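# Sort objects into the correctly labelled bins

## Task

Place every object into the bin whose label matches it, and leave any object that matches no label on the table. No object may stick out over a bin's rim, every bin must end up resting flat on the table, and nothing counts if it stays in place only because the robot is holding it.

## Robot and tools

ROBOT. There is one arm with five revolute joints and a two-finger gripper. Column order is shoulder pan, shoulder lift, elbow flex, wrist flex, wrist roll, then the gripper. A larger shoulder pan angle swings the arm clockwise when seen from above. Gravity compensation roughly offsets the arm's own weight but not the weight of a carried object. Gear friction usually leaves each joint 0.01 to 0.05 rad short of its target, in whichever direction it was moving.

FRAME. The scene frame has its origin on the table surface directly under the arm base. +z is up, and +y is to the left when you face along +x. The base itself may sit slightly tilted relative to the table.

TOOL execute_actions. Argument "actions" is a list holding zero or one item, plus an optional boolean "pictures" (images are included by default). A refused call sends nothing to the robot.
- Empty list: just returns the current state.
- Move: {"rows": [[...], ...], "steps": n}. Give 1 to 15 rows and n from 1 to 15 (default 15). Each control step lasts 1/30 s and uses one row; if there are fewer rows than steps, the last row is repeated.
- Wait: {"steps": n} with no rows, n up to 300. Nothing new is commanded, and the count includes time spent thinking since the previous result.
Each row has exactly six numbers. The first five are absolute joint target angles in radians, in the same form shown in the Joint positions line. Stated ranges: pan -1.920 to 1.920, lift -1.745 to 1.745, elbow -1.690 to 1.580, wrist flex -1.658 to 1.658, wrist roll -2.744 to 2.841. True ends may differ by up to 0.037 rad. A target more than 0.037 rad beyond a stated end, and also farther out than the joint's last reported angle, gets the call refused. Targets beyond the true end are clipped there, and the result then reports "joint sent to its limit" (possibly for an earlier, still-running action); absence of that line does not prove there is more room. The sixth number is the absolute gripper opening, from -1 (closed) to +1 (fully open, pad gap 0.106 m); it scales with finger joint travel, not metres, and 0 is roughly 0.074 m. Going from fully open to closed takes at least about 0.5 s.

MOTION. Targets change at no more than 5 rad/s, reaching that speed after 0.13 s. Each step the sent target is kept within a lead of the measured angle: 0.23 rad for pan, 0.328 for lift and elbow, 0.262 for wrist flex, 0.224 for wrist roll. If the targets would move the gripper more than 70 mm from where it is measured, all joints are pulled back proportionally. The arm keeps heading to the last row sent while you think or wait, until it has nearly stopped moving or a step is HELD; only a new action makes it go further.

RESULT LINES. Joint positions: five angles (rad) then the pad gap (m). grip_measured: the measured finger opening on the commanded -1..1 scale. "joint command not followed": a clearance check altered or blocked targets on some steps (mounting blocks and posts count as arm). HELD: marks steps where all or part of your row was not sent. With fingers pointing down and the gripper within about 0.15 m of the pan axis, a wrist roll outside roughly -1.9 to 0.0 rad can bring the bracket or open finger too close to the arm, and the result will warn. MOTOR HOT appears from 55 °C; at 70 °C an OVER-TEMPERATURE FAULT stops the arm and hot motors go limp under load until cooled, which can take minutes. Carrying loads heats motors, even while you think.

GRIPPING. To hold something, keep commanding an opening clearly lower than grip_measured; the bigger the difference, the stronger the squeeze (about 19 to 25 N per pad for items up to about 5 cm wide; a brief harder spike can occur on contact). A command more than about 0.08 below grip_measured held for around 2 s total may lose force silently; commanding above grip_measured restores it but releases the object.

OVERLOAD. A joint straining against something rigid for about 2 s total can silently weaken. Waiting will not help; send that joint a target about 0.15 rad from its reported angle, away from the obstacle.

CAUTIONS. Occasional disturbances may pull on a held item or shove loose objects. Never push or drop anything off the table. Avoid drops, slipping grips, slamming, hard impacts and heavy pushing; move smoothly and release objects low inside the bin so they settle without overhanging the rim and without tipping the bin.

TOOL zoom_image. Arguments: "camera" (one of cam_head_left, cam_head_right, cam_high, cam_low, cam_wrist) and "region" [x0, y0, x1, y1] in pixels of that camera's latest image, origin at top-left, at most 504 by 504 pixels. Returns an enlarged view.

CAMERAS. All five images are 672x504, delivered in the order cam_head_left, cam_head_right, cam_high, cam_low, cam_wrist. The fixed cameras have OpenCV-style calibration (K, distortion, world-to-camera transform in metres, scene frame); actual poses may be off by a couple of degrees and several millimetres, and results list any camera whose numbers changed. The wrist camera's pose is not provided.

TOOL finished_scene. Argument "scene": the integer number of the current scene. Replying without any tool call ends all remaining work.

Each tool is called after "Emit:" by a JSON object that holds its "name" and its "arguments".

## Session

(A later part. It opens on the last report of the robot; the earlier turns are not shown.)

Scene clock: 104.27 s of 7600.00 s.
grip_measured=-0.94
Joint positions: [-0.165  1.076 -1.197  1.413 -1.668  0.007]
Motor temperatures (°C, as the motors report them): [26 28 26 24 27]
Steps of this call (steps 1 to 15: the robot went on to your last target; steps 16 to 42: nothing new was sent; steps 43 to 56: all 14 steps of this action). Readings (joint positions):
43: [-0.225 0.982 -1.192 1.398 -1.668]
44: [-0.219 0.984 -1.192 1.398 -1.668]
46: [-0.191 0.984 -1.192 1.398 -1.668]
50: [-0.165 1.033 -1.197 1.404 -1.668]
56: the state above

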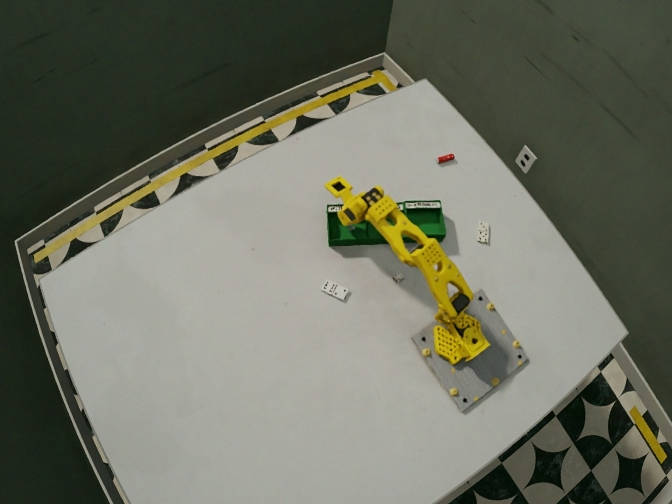

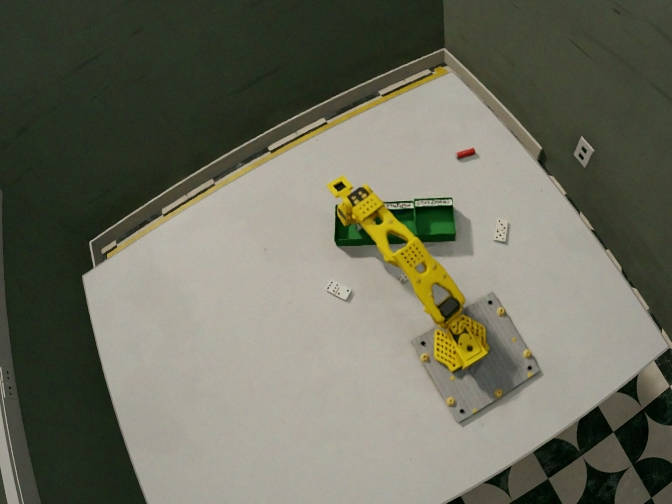

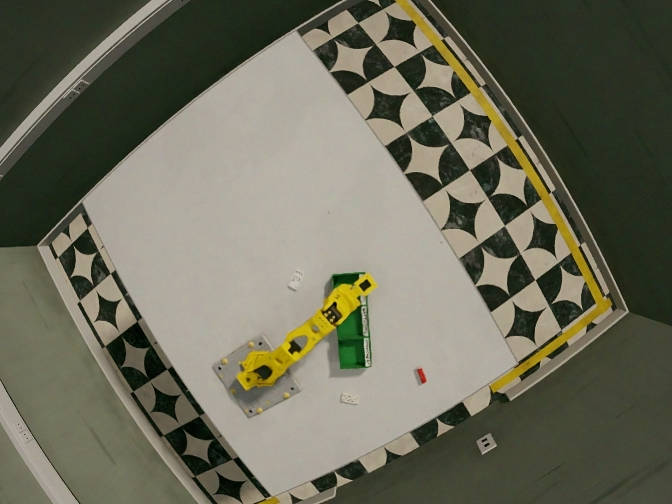

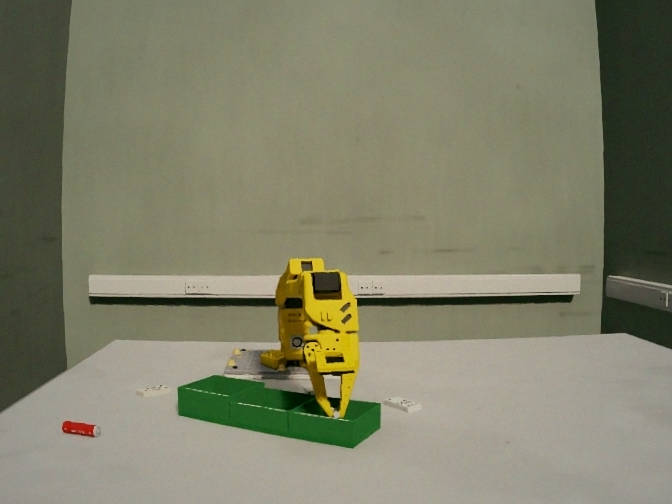

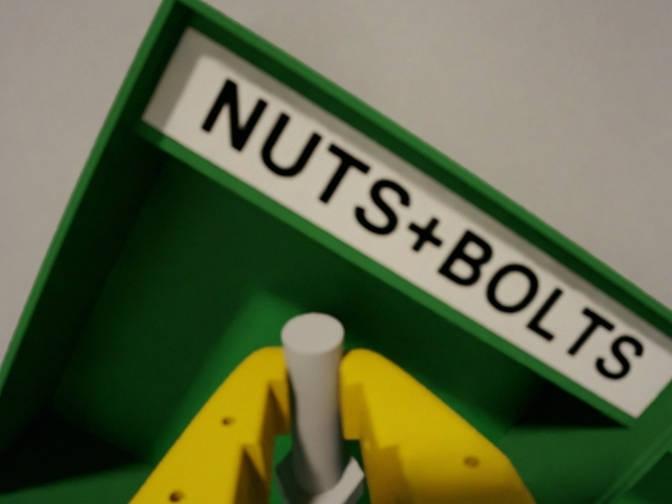

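Emit:
{"name": "execute_actions", "arguments": {"actions": [{"rows":[[-0.16,1.09,-1.21,1.47,-1.66,-1],[-0.16,1.09,-1.21,1.52,-1.66,-1],[-0.16,1.09,-1.21,1.55,-1.66,-1],[-0.16,1.09,-1.21,1.55,-1.66,-1],[-0.16,1.12,-1.21,1.55,-1.66,-1],[-0.16,1.15,-1.21,1.55,-1.66,-1],[-0.16,1.18,-1.21,1.55,-1.66,-1]],"steps":14}]}}

Scene clock: 106.30 s of 7600.00 s.
grip_measured=-0.94
Joint positions: [-0.165  1.134 -1.221  1.544 -1.668  0.007]
Motor temperatures (°C, as the motors report them): [26 28 26 24 27]
Steps of this call (steps 1 to 15: the robot went on to your last target; steps 16 to 47: nothing new was sent; steps 48 to 61: all 14 steps of this action). Readings (joint positions):
48: [-0.165 1.076 -1.197 1.415 -1.668]
49: [-0.165 1.076 -1.197 1.424 -1.668]
51: [-0.165 1.076 -1.197 1.481 -1.668]
55: [-0.165 1.122 -1.200 1.536 -1.668]
61: the state above

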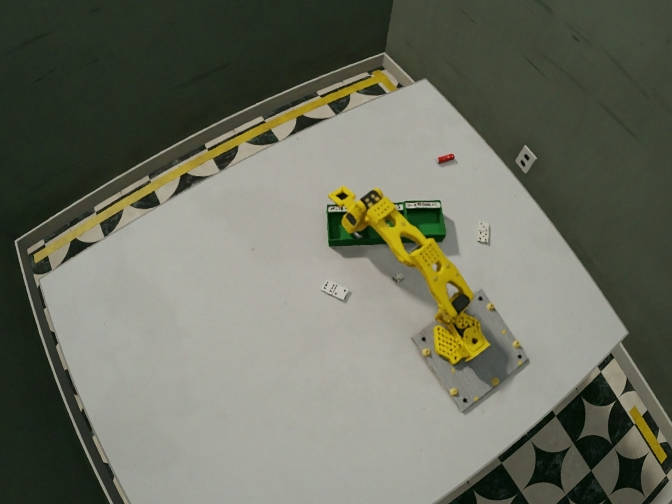

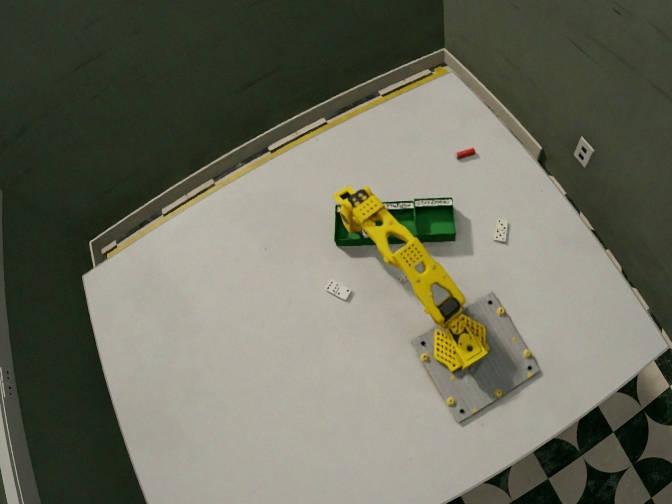

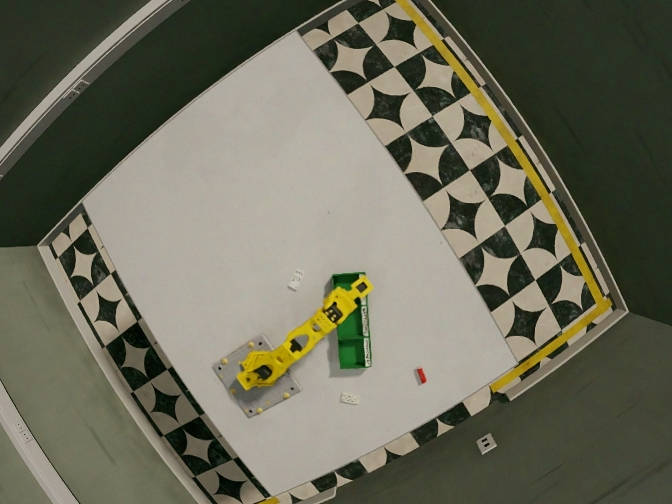

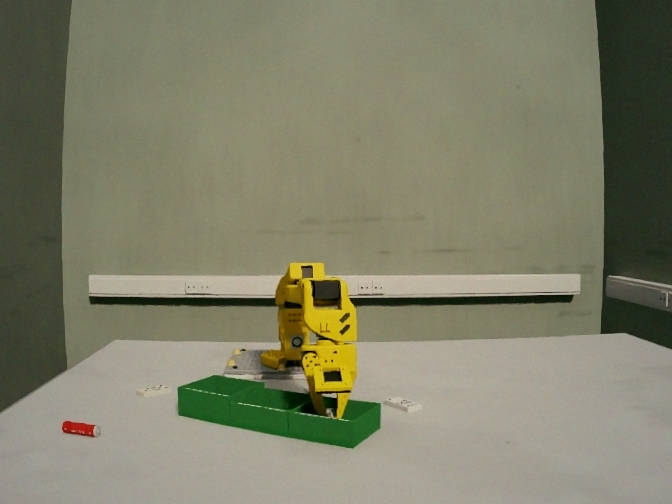

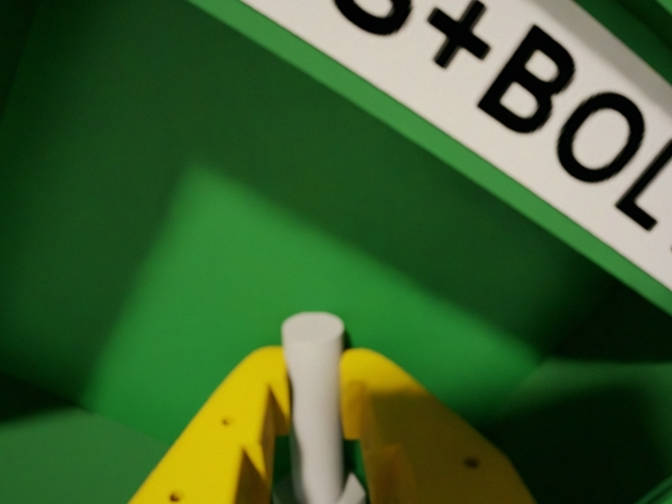

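Emit:
{"name": "execute_actions", "arguments": {"actions": [{"rows":[[-0.16,1.11,-1.23,1.5,-1.66,-1],[-0.16,1.11,-1.25,1.47,-1.66,-1],[-0.16,1.11,-1.25,1.47,-1.66,-1],[-0.16,1.11,-1.25,1.47,-1.66,-1],[-0.16,1.14,-1.25,1.47,-1.66,-1],[-0.16,1.17,-1.25,1.47,-1.66,-1],[-0.16,1.2,-1.25,1.47,-1.66,-1]],"steps":14}]}}

Scene clock: 109.60 s of 7600.00 s.
grip_measured=-0.94
Joint positions: [-0.163  1.157 -1.252  1.478 -1.668  0.007]
Motor temperatures (°C, as the motors report them): [26 28 26 24 27]
Steps of this call (steps 1 to 15: the robot went on to your last target; steps 16 to 85: nothing new was sent; steps 86 to 99: all 14 steps of this action). Readings (joint positions):
86: [-0.165 1.134 -1.223 1.544 -1.668]
87: [-0.165 1.133 -1.226 1.539 -1.668]
89: [-0.165 1.128 -1.231 1.505 -1.668]
93: [-0.165 1.150 -1.238 1.478 -1.668]
99: the state above

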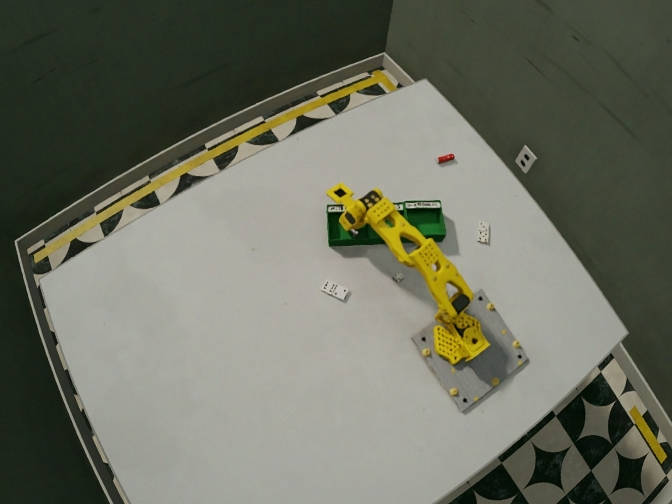

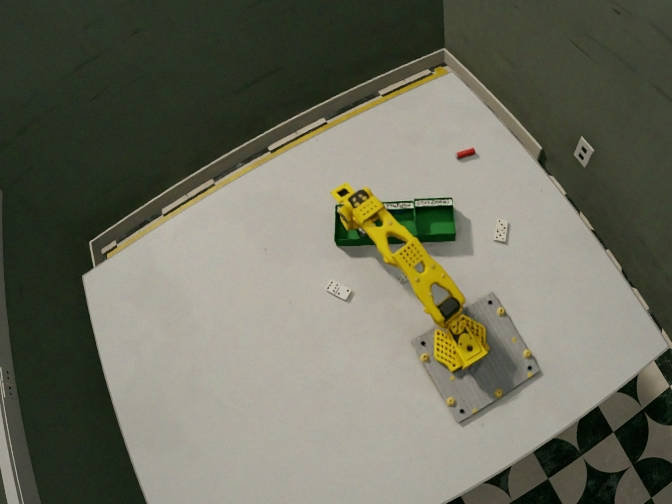

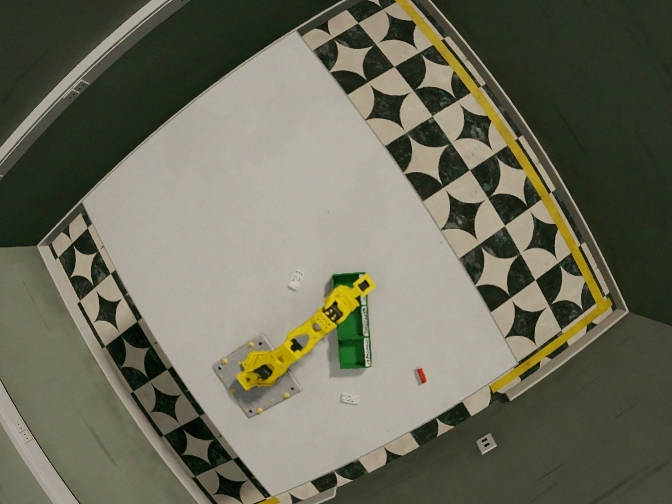

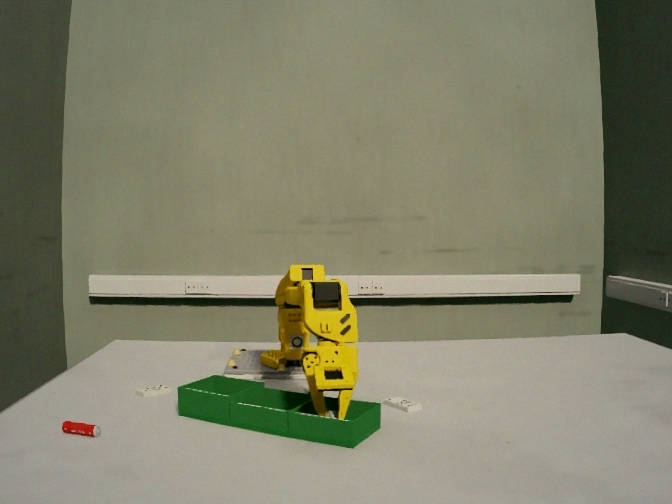

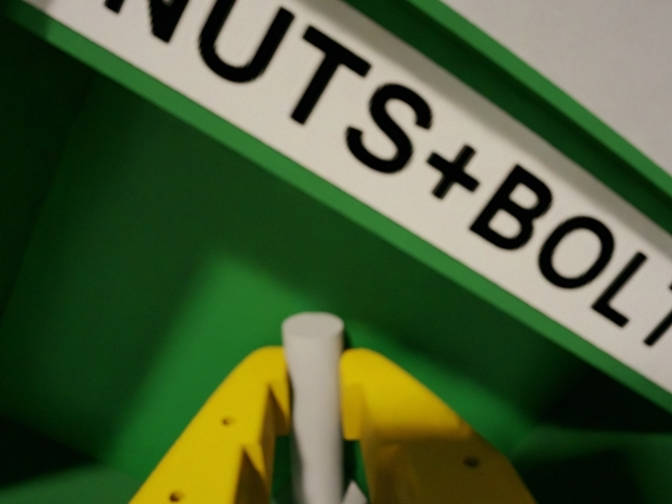

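Emit:
{"name": "execute_actions", "arguments": {"actions": [{"rows":[[-0.16,1.15,-1.25,1.47,-1.66,-0.85],[-0.16,1.15,-1.25,1.47,-1.66,-0.78],[-0.16,1.15,-1.25,1.47,-1.66,-0.78],[-0.16,1.15,-1.25,1.47,-1.66,-0.78],[-0.16,1.15,-1.25,1.47,-1.66,-0.78],[-0.16,1.15,-1.25,1.47,-1.66,-0.78],[-0.16,1.08,-1.23,1.47,-1.66,-0.78],[-0.16,1.0,-1.2,1.47,-1.66,-0.78],[-0.16,0.92,-1.15,1.47,-1.66,-0.78],[-0.16,0.82,-1.1,1.47,-1.66,-0.78],[-0.16,0.72,-1.05,1.47,-1.66,-0.78],[-0.16,0.62,-1.0,1.47,-1.66,-0.78]],"steps":15}], "pictures": false}}

Emit:
{"name": "execute_actions", "arguments": {"actions": [{"steps":10}]}}

Scene clock: 111.77 s of 7600.00 s.
grip_measured=-0.79
Joint positions: [-0.163  0.726 -1.042  1.476 -1.668  0.018]
Motor temperatures (°C, as the motors report them): [26 28 26 24 27]
Steps of this call (steps 1 to 15: the robot went on to your last target; steps 16 to 50: nothing new was sent; steps 51 to 65: all 15 steps of this action). Readings (joint positions):
51: [-0.163 1.157 -1.252 1.478 -1.668]
52: [-0.163 1.156 -1.252 1.478 -1.668]
54: [-0.163 1.153 -1.252 1.476 -1.668]
58: [-0.163 1.144 -1.249 1.476 -1.668]
65: the state above

Scene clock: 112.10 s of 7600.00 s.
grip_measured=-0.79
Joint positions: [-0.163  0.633 -1.022  1.476 -1.668  0.018]
Motor temperatures (°C, as the motors report them): [26 28 26 24 27]
Steps of this call (steps 1 to 10: the robot went on to your last target). Readings (joint positions):
1: [-0.163 0.682 -1.031 1.476 -1.668]
2: [-0.163 0.654 -1.026 1.476 -1.668]
4: [-0.163 0.634 -1.022 1.476 -1.668]
8: [-0.163 0.633 -1.022 1.476 -1.668]
10: the state above

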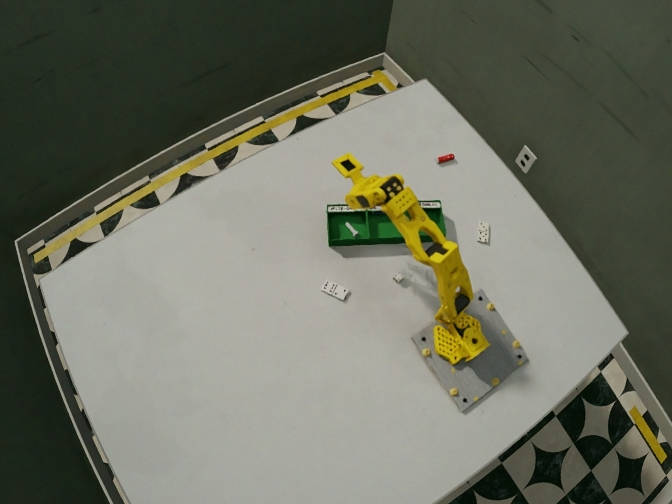

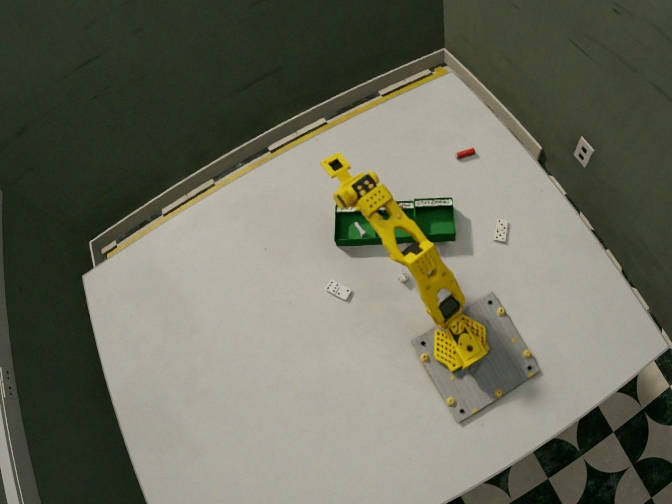

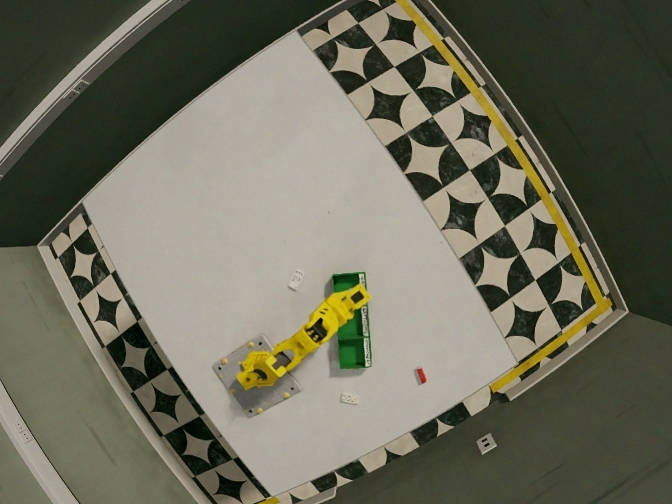

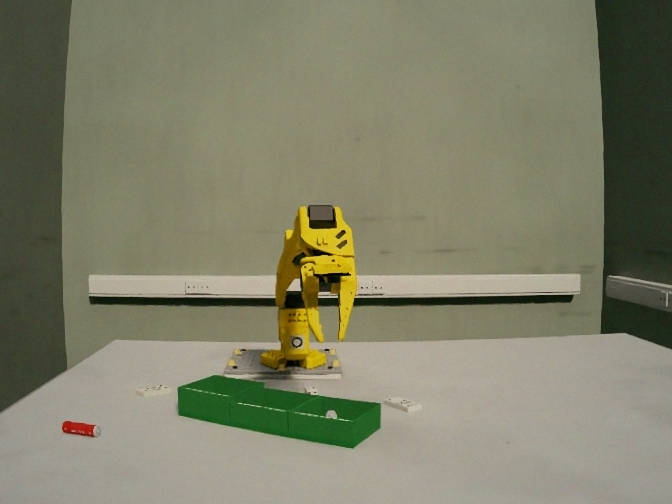

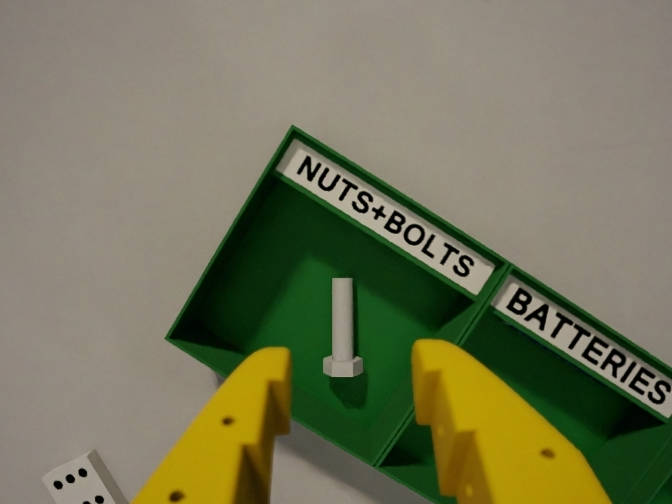

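Emit:
{"name": "execute_actions", "arguments": {"actions": [{"rows":[[-0.05,0.62,-1.0,1.4,-1.4,-0.5],[0.07,0.62,-1.0,1.33,-1.15,-0.4],[0.2,0.64,-1.02,1.26,-0.9,-0.3],[0.32,0.67,-1.04,1.18,-0.65,-0.3],[0.44,0.71,-1.06,1.1,-0.4,-0.3],[0.53,0.76,-1.08,1.02,-0.15,-0.3],[0.58,0.82,-1.1,0.95,0.1,-0.3],[0.58,0.88,-1.1,0.88,0.3,-0.3],[0.58,0.94,-1.1,0.82,0.35,-0.3]],"steps":15}], "pictures": false}}

Emit:
{"name": "execute_actions", "arguments": {"actions": [{"steps":25}]}}

Scene clock: 120.33 s of 7600.00 s.
grip_measured=-0.31
Joint positions: [ 0.417  0.903 -1.073  0.887 -1.086  0.053]
Motor temperatures (°C, as the motors report them): [26 29 26 24 27]
Steps of this call (steps 1 to 30: the robot went on to your last target; steps 31 to 100: nothing new was sent; then 4.40 s passed at rest; steps 101 to 115: all 15 steps of this action). Readings (joint positions):
101: [-0.163 0.633 -1.022 1.475 -1.668]
102: [-0.156 0.633 -1.022 1.465 -1.656]
104: [-0.091 0.633 -1.022 1.396 -1.577]
108: [0.101 0.708 -1.053 1.185 -1.393]
115: the state above

Scene clock: 121.17 s of 7600.00 s.
grip_measured=-0.31
Joint positions: [ 0.578  0.921 -1.083  0.829  0.286  0.053]
Motor temperatures (°C, as the motors report them): [26 29 26 24 27]
Steps of this call (steps 1 to 25: the robot went on to your last target). Readings (joint positions):
1: [0.463 0.909 -1.074 0.867 -1.039]
2: [0.505 0.915 -1.077 0.852 -0.985]
4: [0.559 0.920 -1.080 0.835 -0.873]
8: [0.578 0.921 -1.082 0.829 -0.648]
25: the state above

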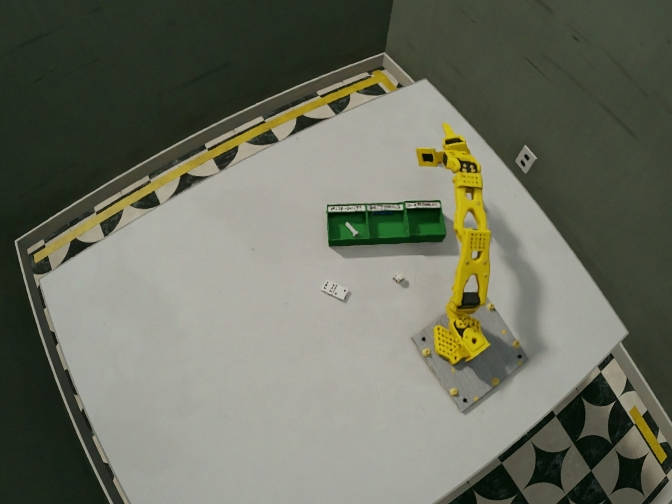

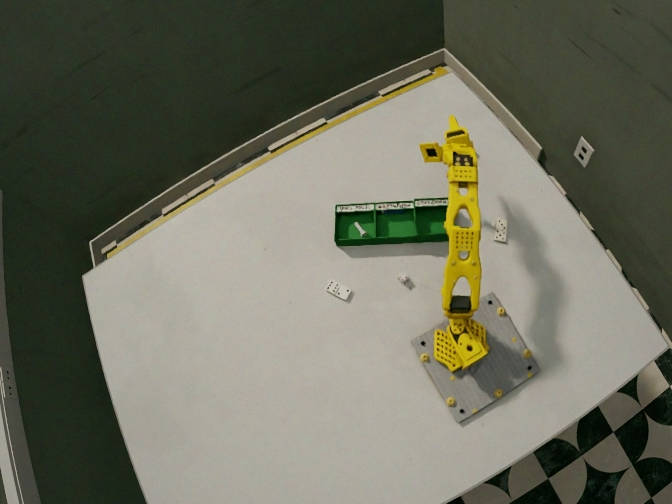

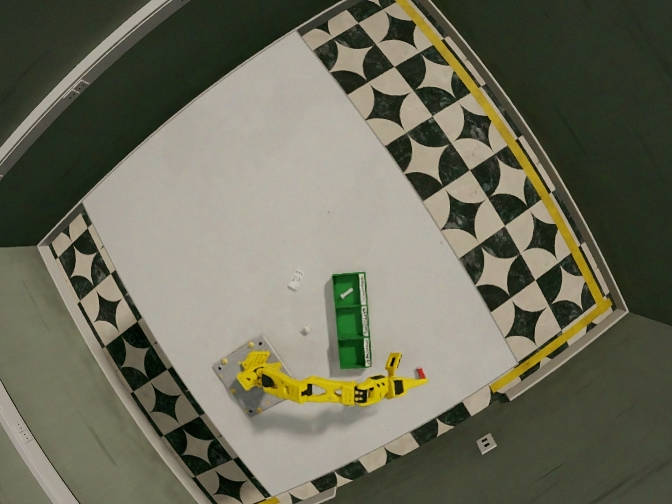

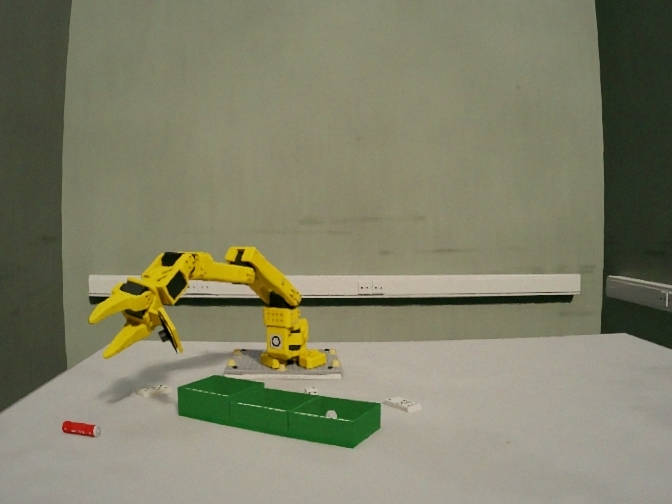

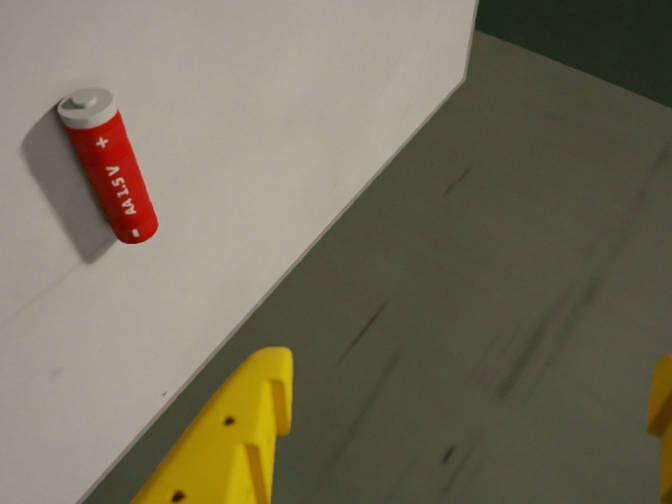

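Emit:
{"name": "execute_actions", "arguments": {"actions": [{"rows":[[0.58,1.0,-1.11,0.83,0.4,-0.3],[0.58,1.06,-1.13,0.83,0.5,-0.3],[0.58,1.12,-1.15,0.83,0.55,-0.3]],"steps":12}]}}

Scene clock: 124.40 s of 7600.00 s.
grip_measured=-0.31
Joint positions: [ 0.578  1.105 -1.131  0.829  0.541  0.053]
Motor temperatures (°C, as the motors report them): [26 29 26 24 27]
Steps of this call (steps 1 to 30: the robot went on to your last target; steps 31 to 85: nothing new was sent; steps 86 to 97: all 12 steps of this action). Readings (joint positions):
86: [0.578 0.923 -1.083 0.829 0.343]
87: [0.578 0.932 -1.089 0.829 0.354]
89: [0.578 0.999 -1.117 0.829 0.432]
93: [0.578 1.101 -1.128 0.829 0.529]
97: the state above

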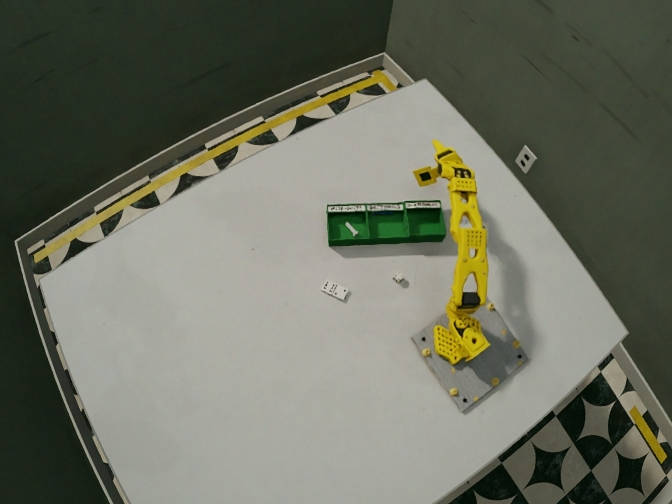

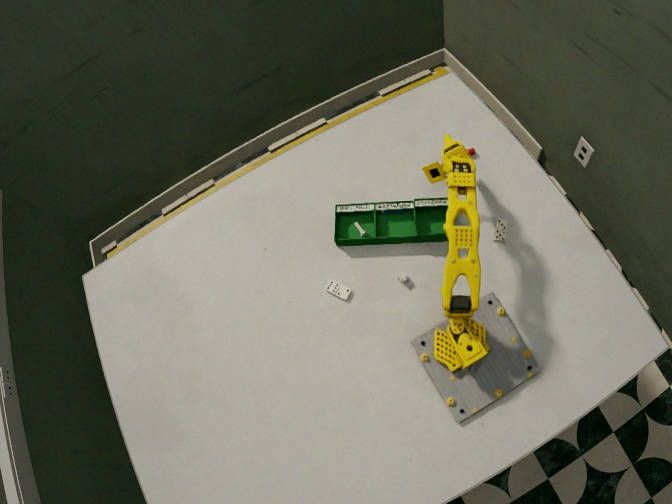

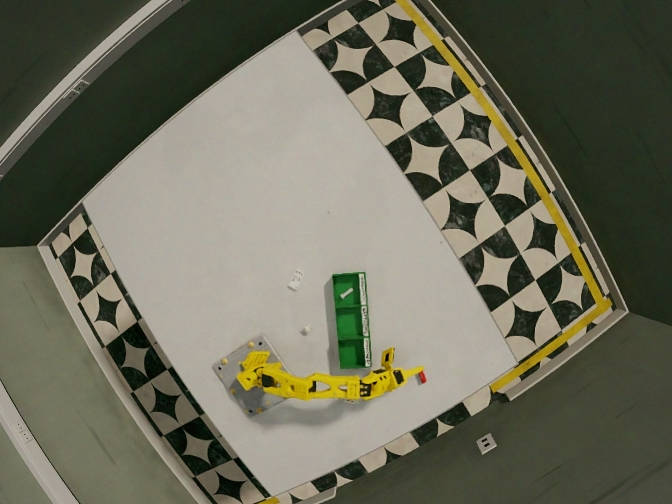

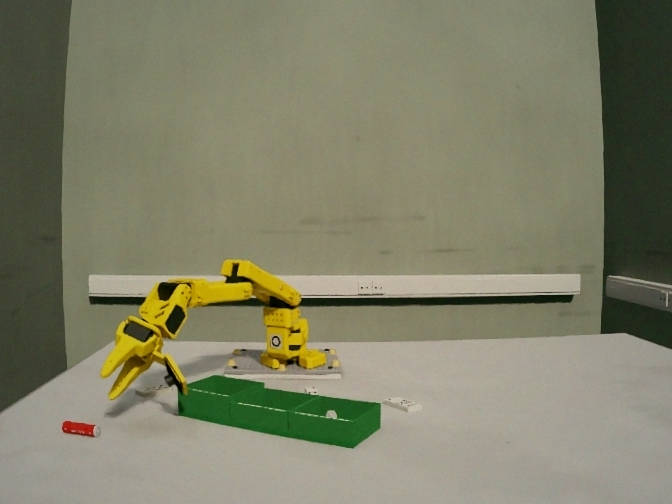

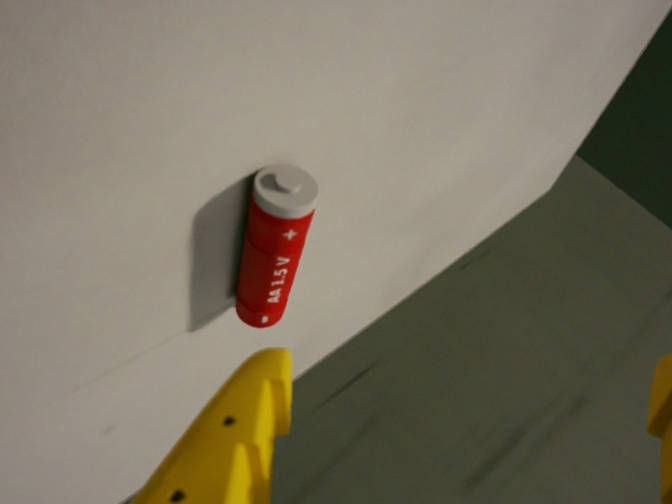

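Emit:
{"name": "execute_actions", "arguments": {"actions": [{"rows":[[0.62,1.15,-1.18,0.82,0.47,-0.3],[0.62,1.2,-1.22,0.8,0.45,-0.3],[0.62,1.26,-1.27,0.79,0.45,-0.3]],"steps":12}]}}

Scene clock: 128.80 s of 7600.00 s.
grip_measured=-0.31
Joint positions: [ 0.614  1.242 -1.252  0.798  0.458  0.053]
Motor temperatures (°C, as the motors report them): [26 29 26 24 27]
Steps of this call (steps 1 to 15: the robot went on to your last target; steps 16 to 90: nothing new was sent; then 1.00 s passed at rest; steps 91 to 102: all 12 steps of this action). Readings (joint positions):
91: [0.578 1.105 -1.134 0.829 0.543]
92: [0.582 1.113 -1.143 0.827 0.537]
94: [0.601 1.167 -1.194 0.812 0.494]
98: [0.614 1.239 -1.244 0.800 0.463]
102: the state above

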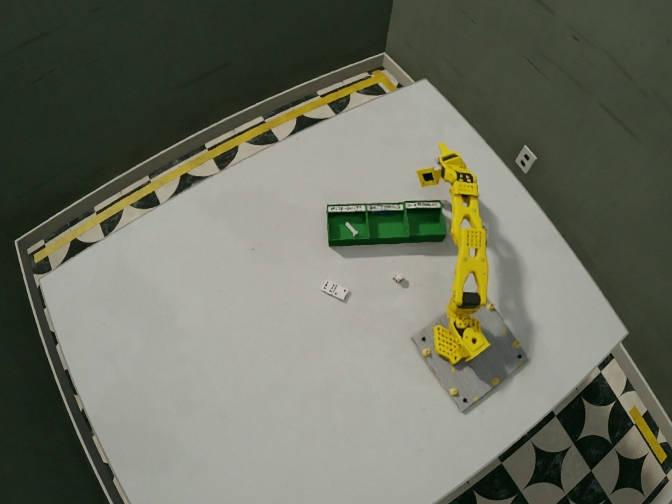

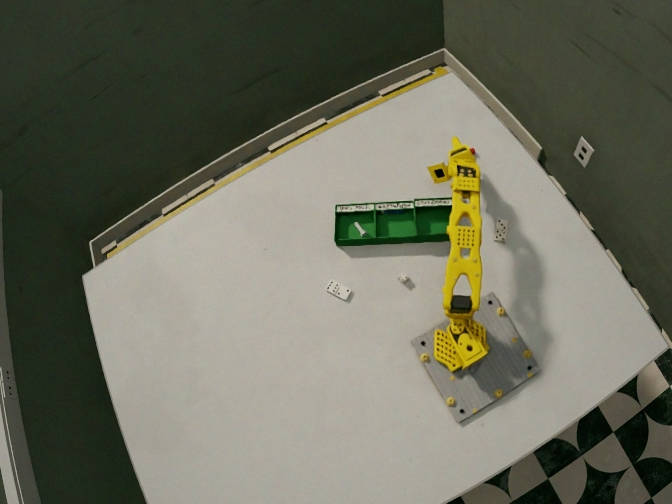

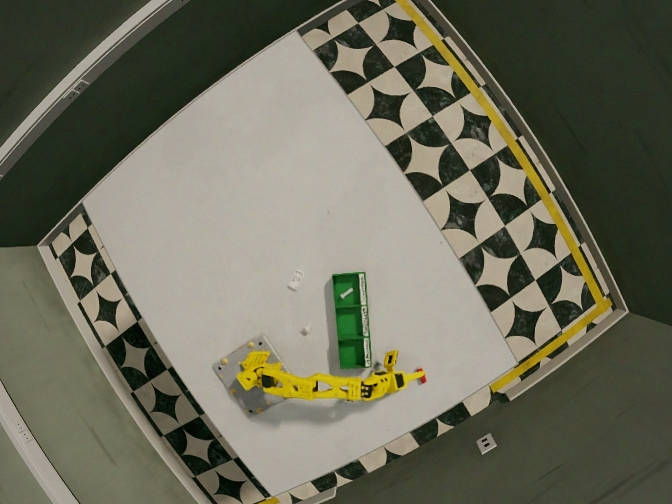

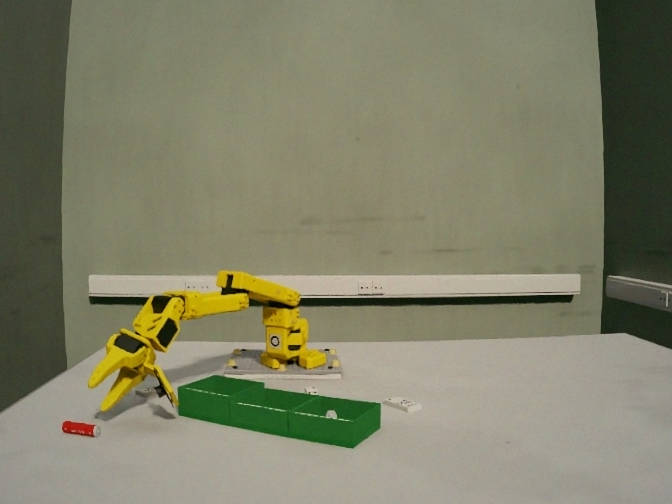

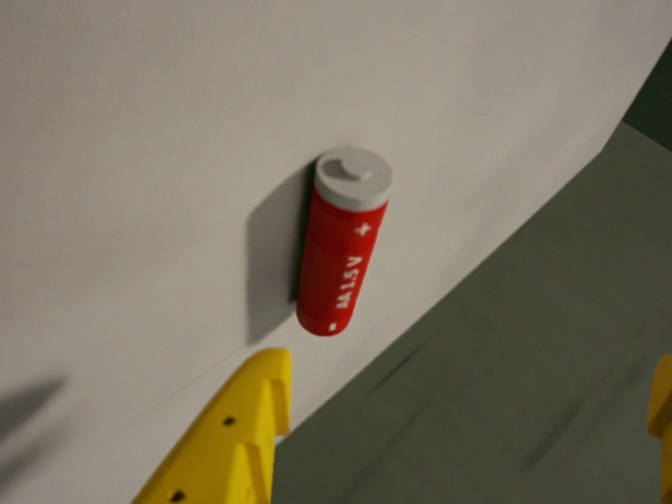

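Emit:
{"name": "execute_actions", "arguments": {"actions": [{"rows":[[0.62,1.2,-1.22,0.8,0.25,-0.5],[0.62,1.14,-1.18,0.8,0.05,-0.6],[0.62,1.1,-1.14,0.8,-0.2,-0.6],[0.62,1.1,-1.14,0.8,-0.5,-0.6],[0.62,1.1,-1.14,0.8,-2.72,-0.6]],"steps":15}], "pictures": false}}

Emit:
{"name": "execute_actions", "arguments": {"actions": [{"steps":45}]}}

Scene clock: 131.50 s of 7600.00 s.
grip_measured=-0.59
Joint positions: [ 0.614  1.114 -1.161  0.798 -0.26   0.033]
Motor temperatures (°C, as the motors report them): [26 29 26 24 27]
Steps of this call (steps 1 to 15: the robot went on to your last target; steps 16 to 66: nothing new was sent; steps 67 to 81: all 15 steps of this action). Readings (joint positions):
67: [0.614 1.242 -1.254 0.798 0.457]
68: [0.614 1.239 -1.250 0.798 0.446]
70: [0.614 1.194 -1.206 0.798 0.362]
74: [0.614 1.122 -1.163 0.798 0.135]
81: the state above

Scene clock: 133.00 s of 7600.00 s.
grip_measured=-0.59
Joint positions: [ 0.614  1.114 -1.161  0.798 -2.694  0.033]
Motor temperatures (°C, as the motors report them): [26 29 26 24 27]
Steps of this call (steps 1 to 45: the robot went on to your last target). Readings (joint positions):
1: [0.614 1.114 -1.161 0.798 -0.316]
2: [0.614 1.114 -1.161 0.798 -0.373]
4: [0.614 1.114 -1.161 0.798 -0.485]
8: [0.614 1.114 -1.161 0.798 -0.711]
45: the state above

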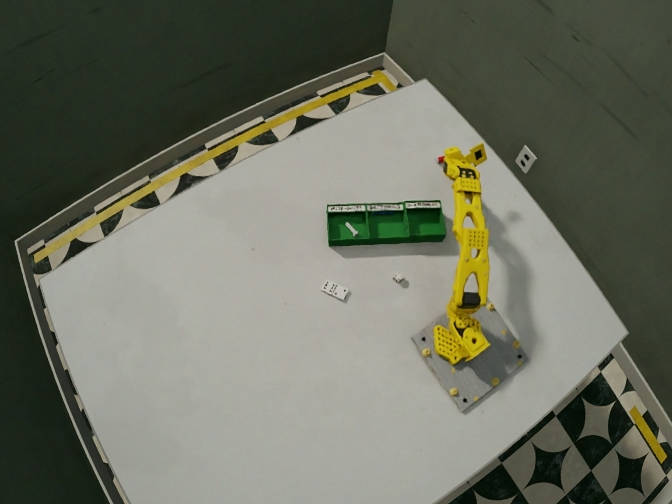

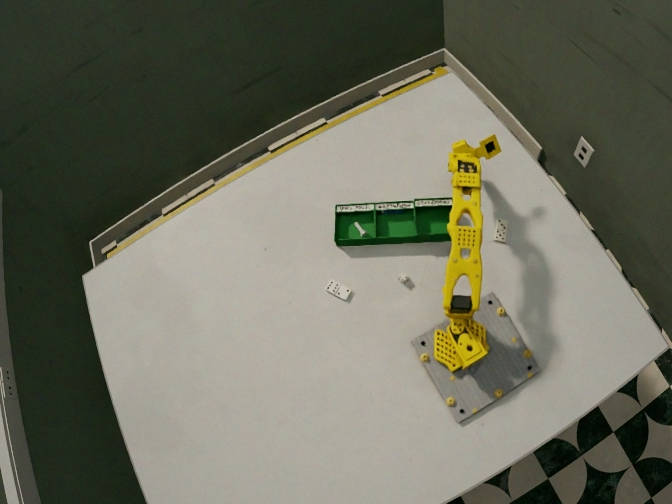

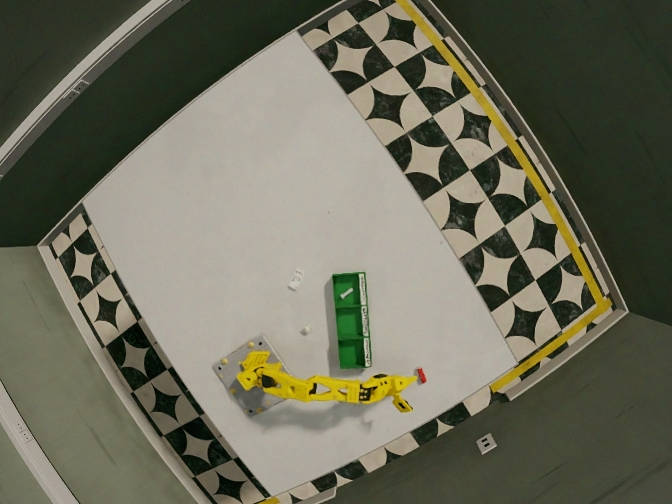

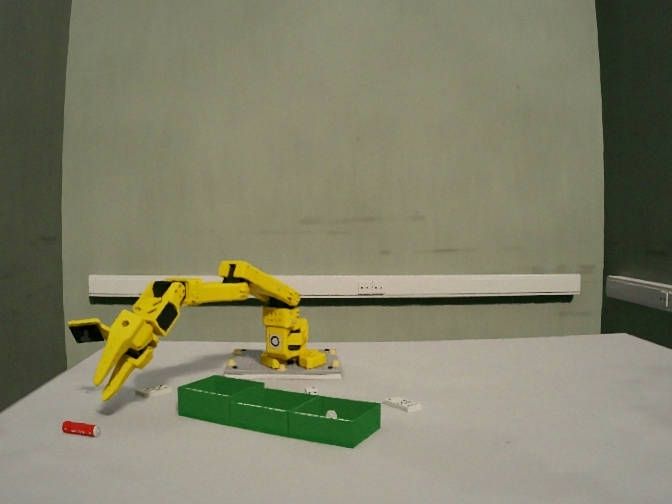

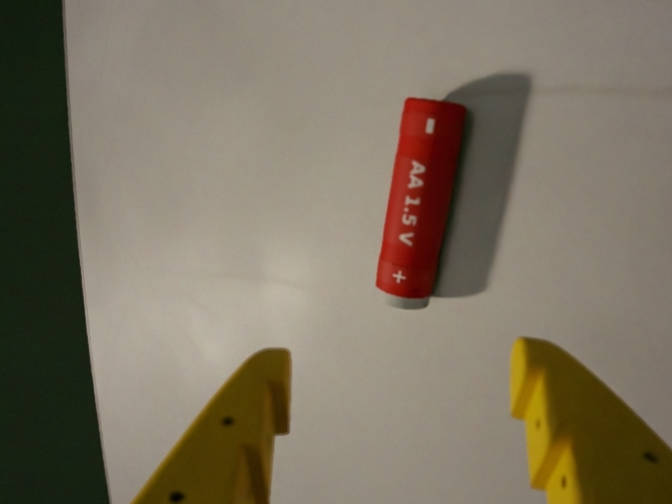

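Emit:
{"name": "execute_actions", "arguments": {"actions": [{"rows":[[0.67,1.16,-1.19,0.8,-2.77,-0.5],[0.67,1.21,-1.23,0.8,-2.77,-0.5],[0.67,1.26,-1.27,0.79,-2.77,-0.5]],"steps":12}]}}

Scene clock: 134.80 s of 7600.00 s.
grip_measured=-0.51
Joint positions: [ 0.665  1.243 -1.252  0.798 -2.762  0.039]
Motor temperatures (°C, as the motors report them): [26 29 26 24 27]
Steps of this call (steps 1 to 30: the robot went on to your last target; steps 31 to 42: nothing new was sent; steps 43 to 54: all 12 steps of this action). Readings (joint positions):
43: [0.616 1.114 -1.161 0.798 -2.712]
44: [0.622 1.117 -1.163 0.798 -2.722]
46: [0.645 1.167 -1.206 0.798 -2.746]
50: [0.665 1.240 -1.244 0.798 -2.760]
54: the state above

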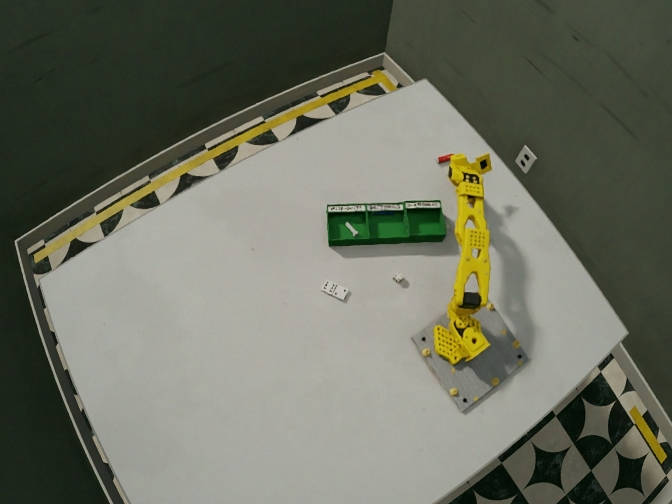

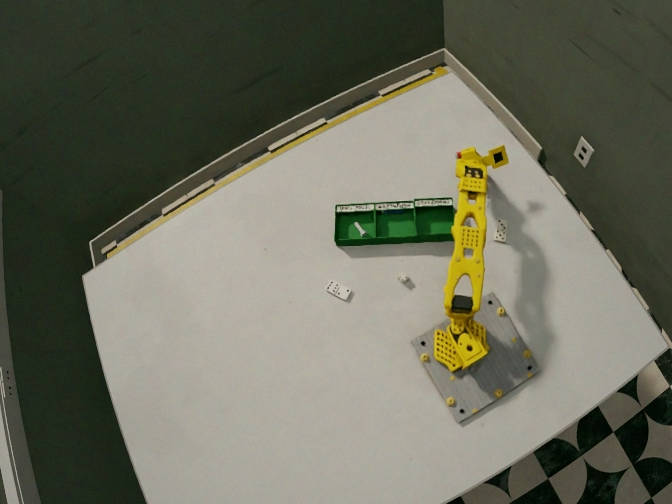

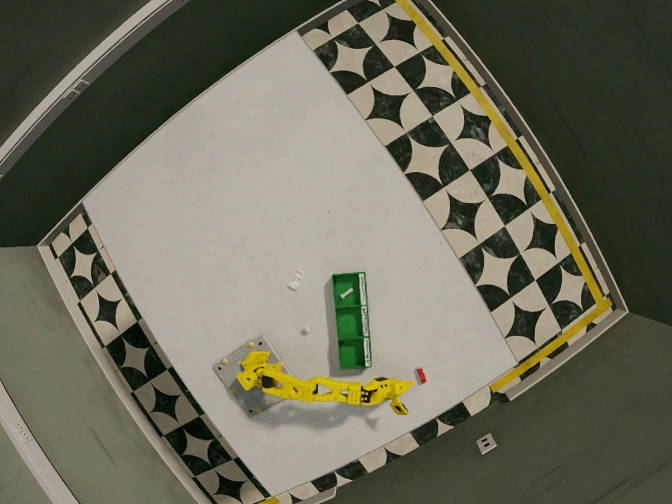

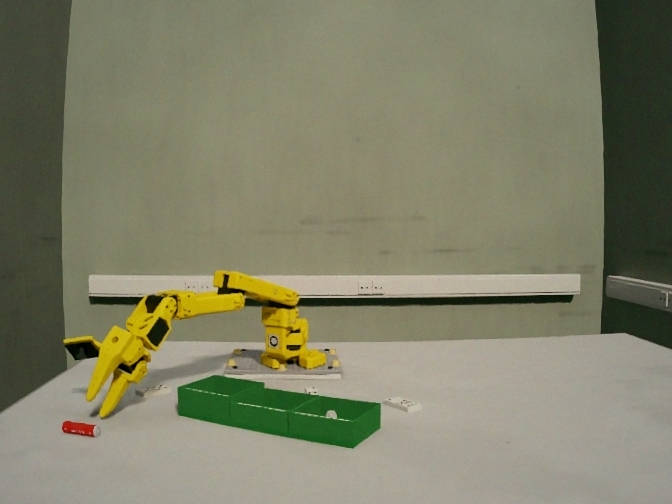

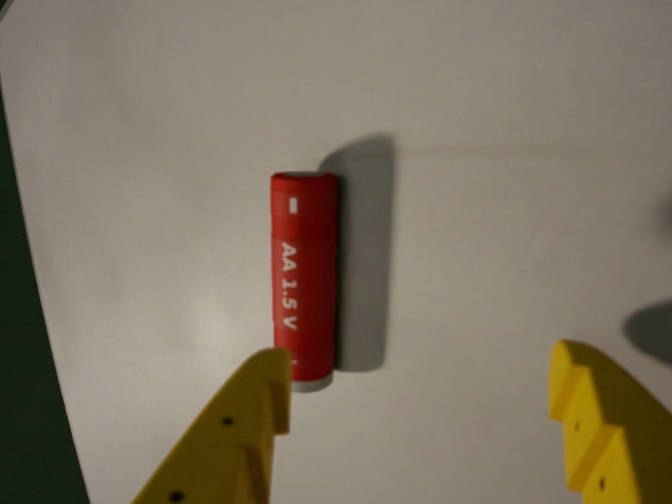

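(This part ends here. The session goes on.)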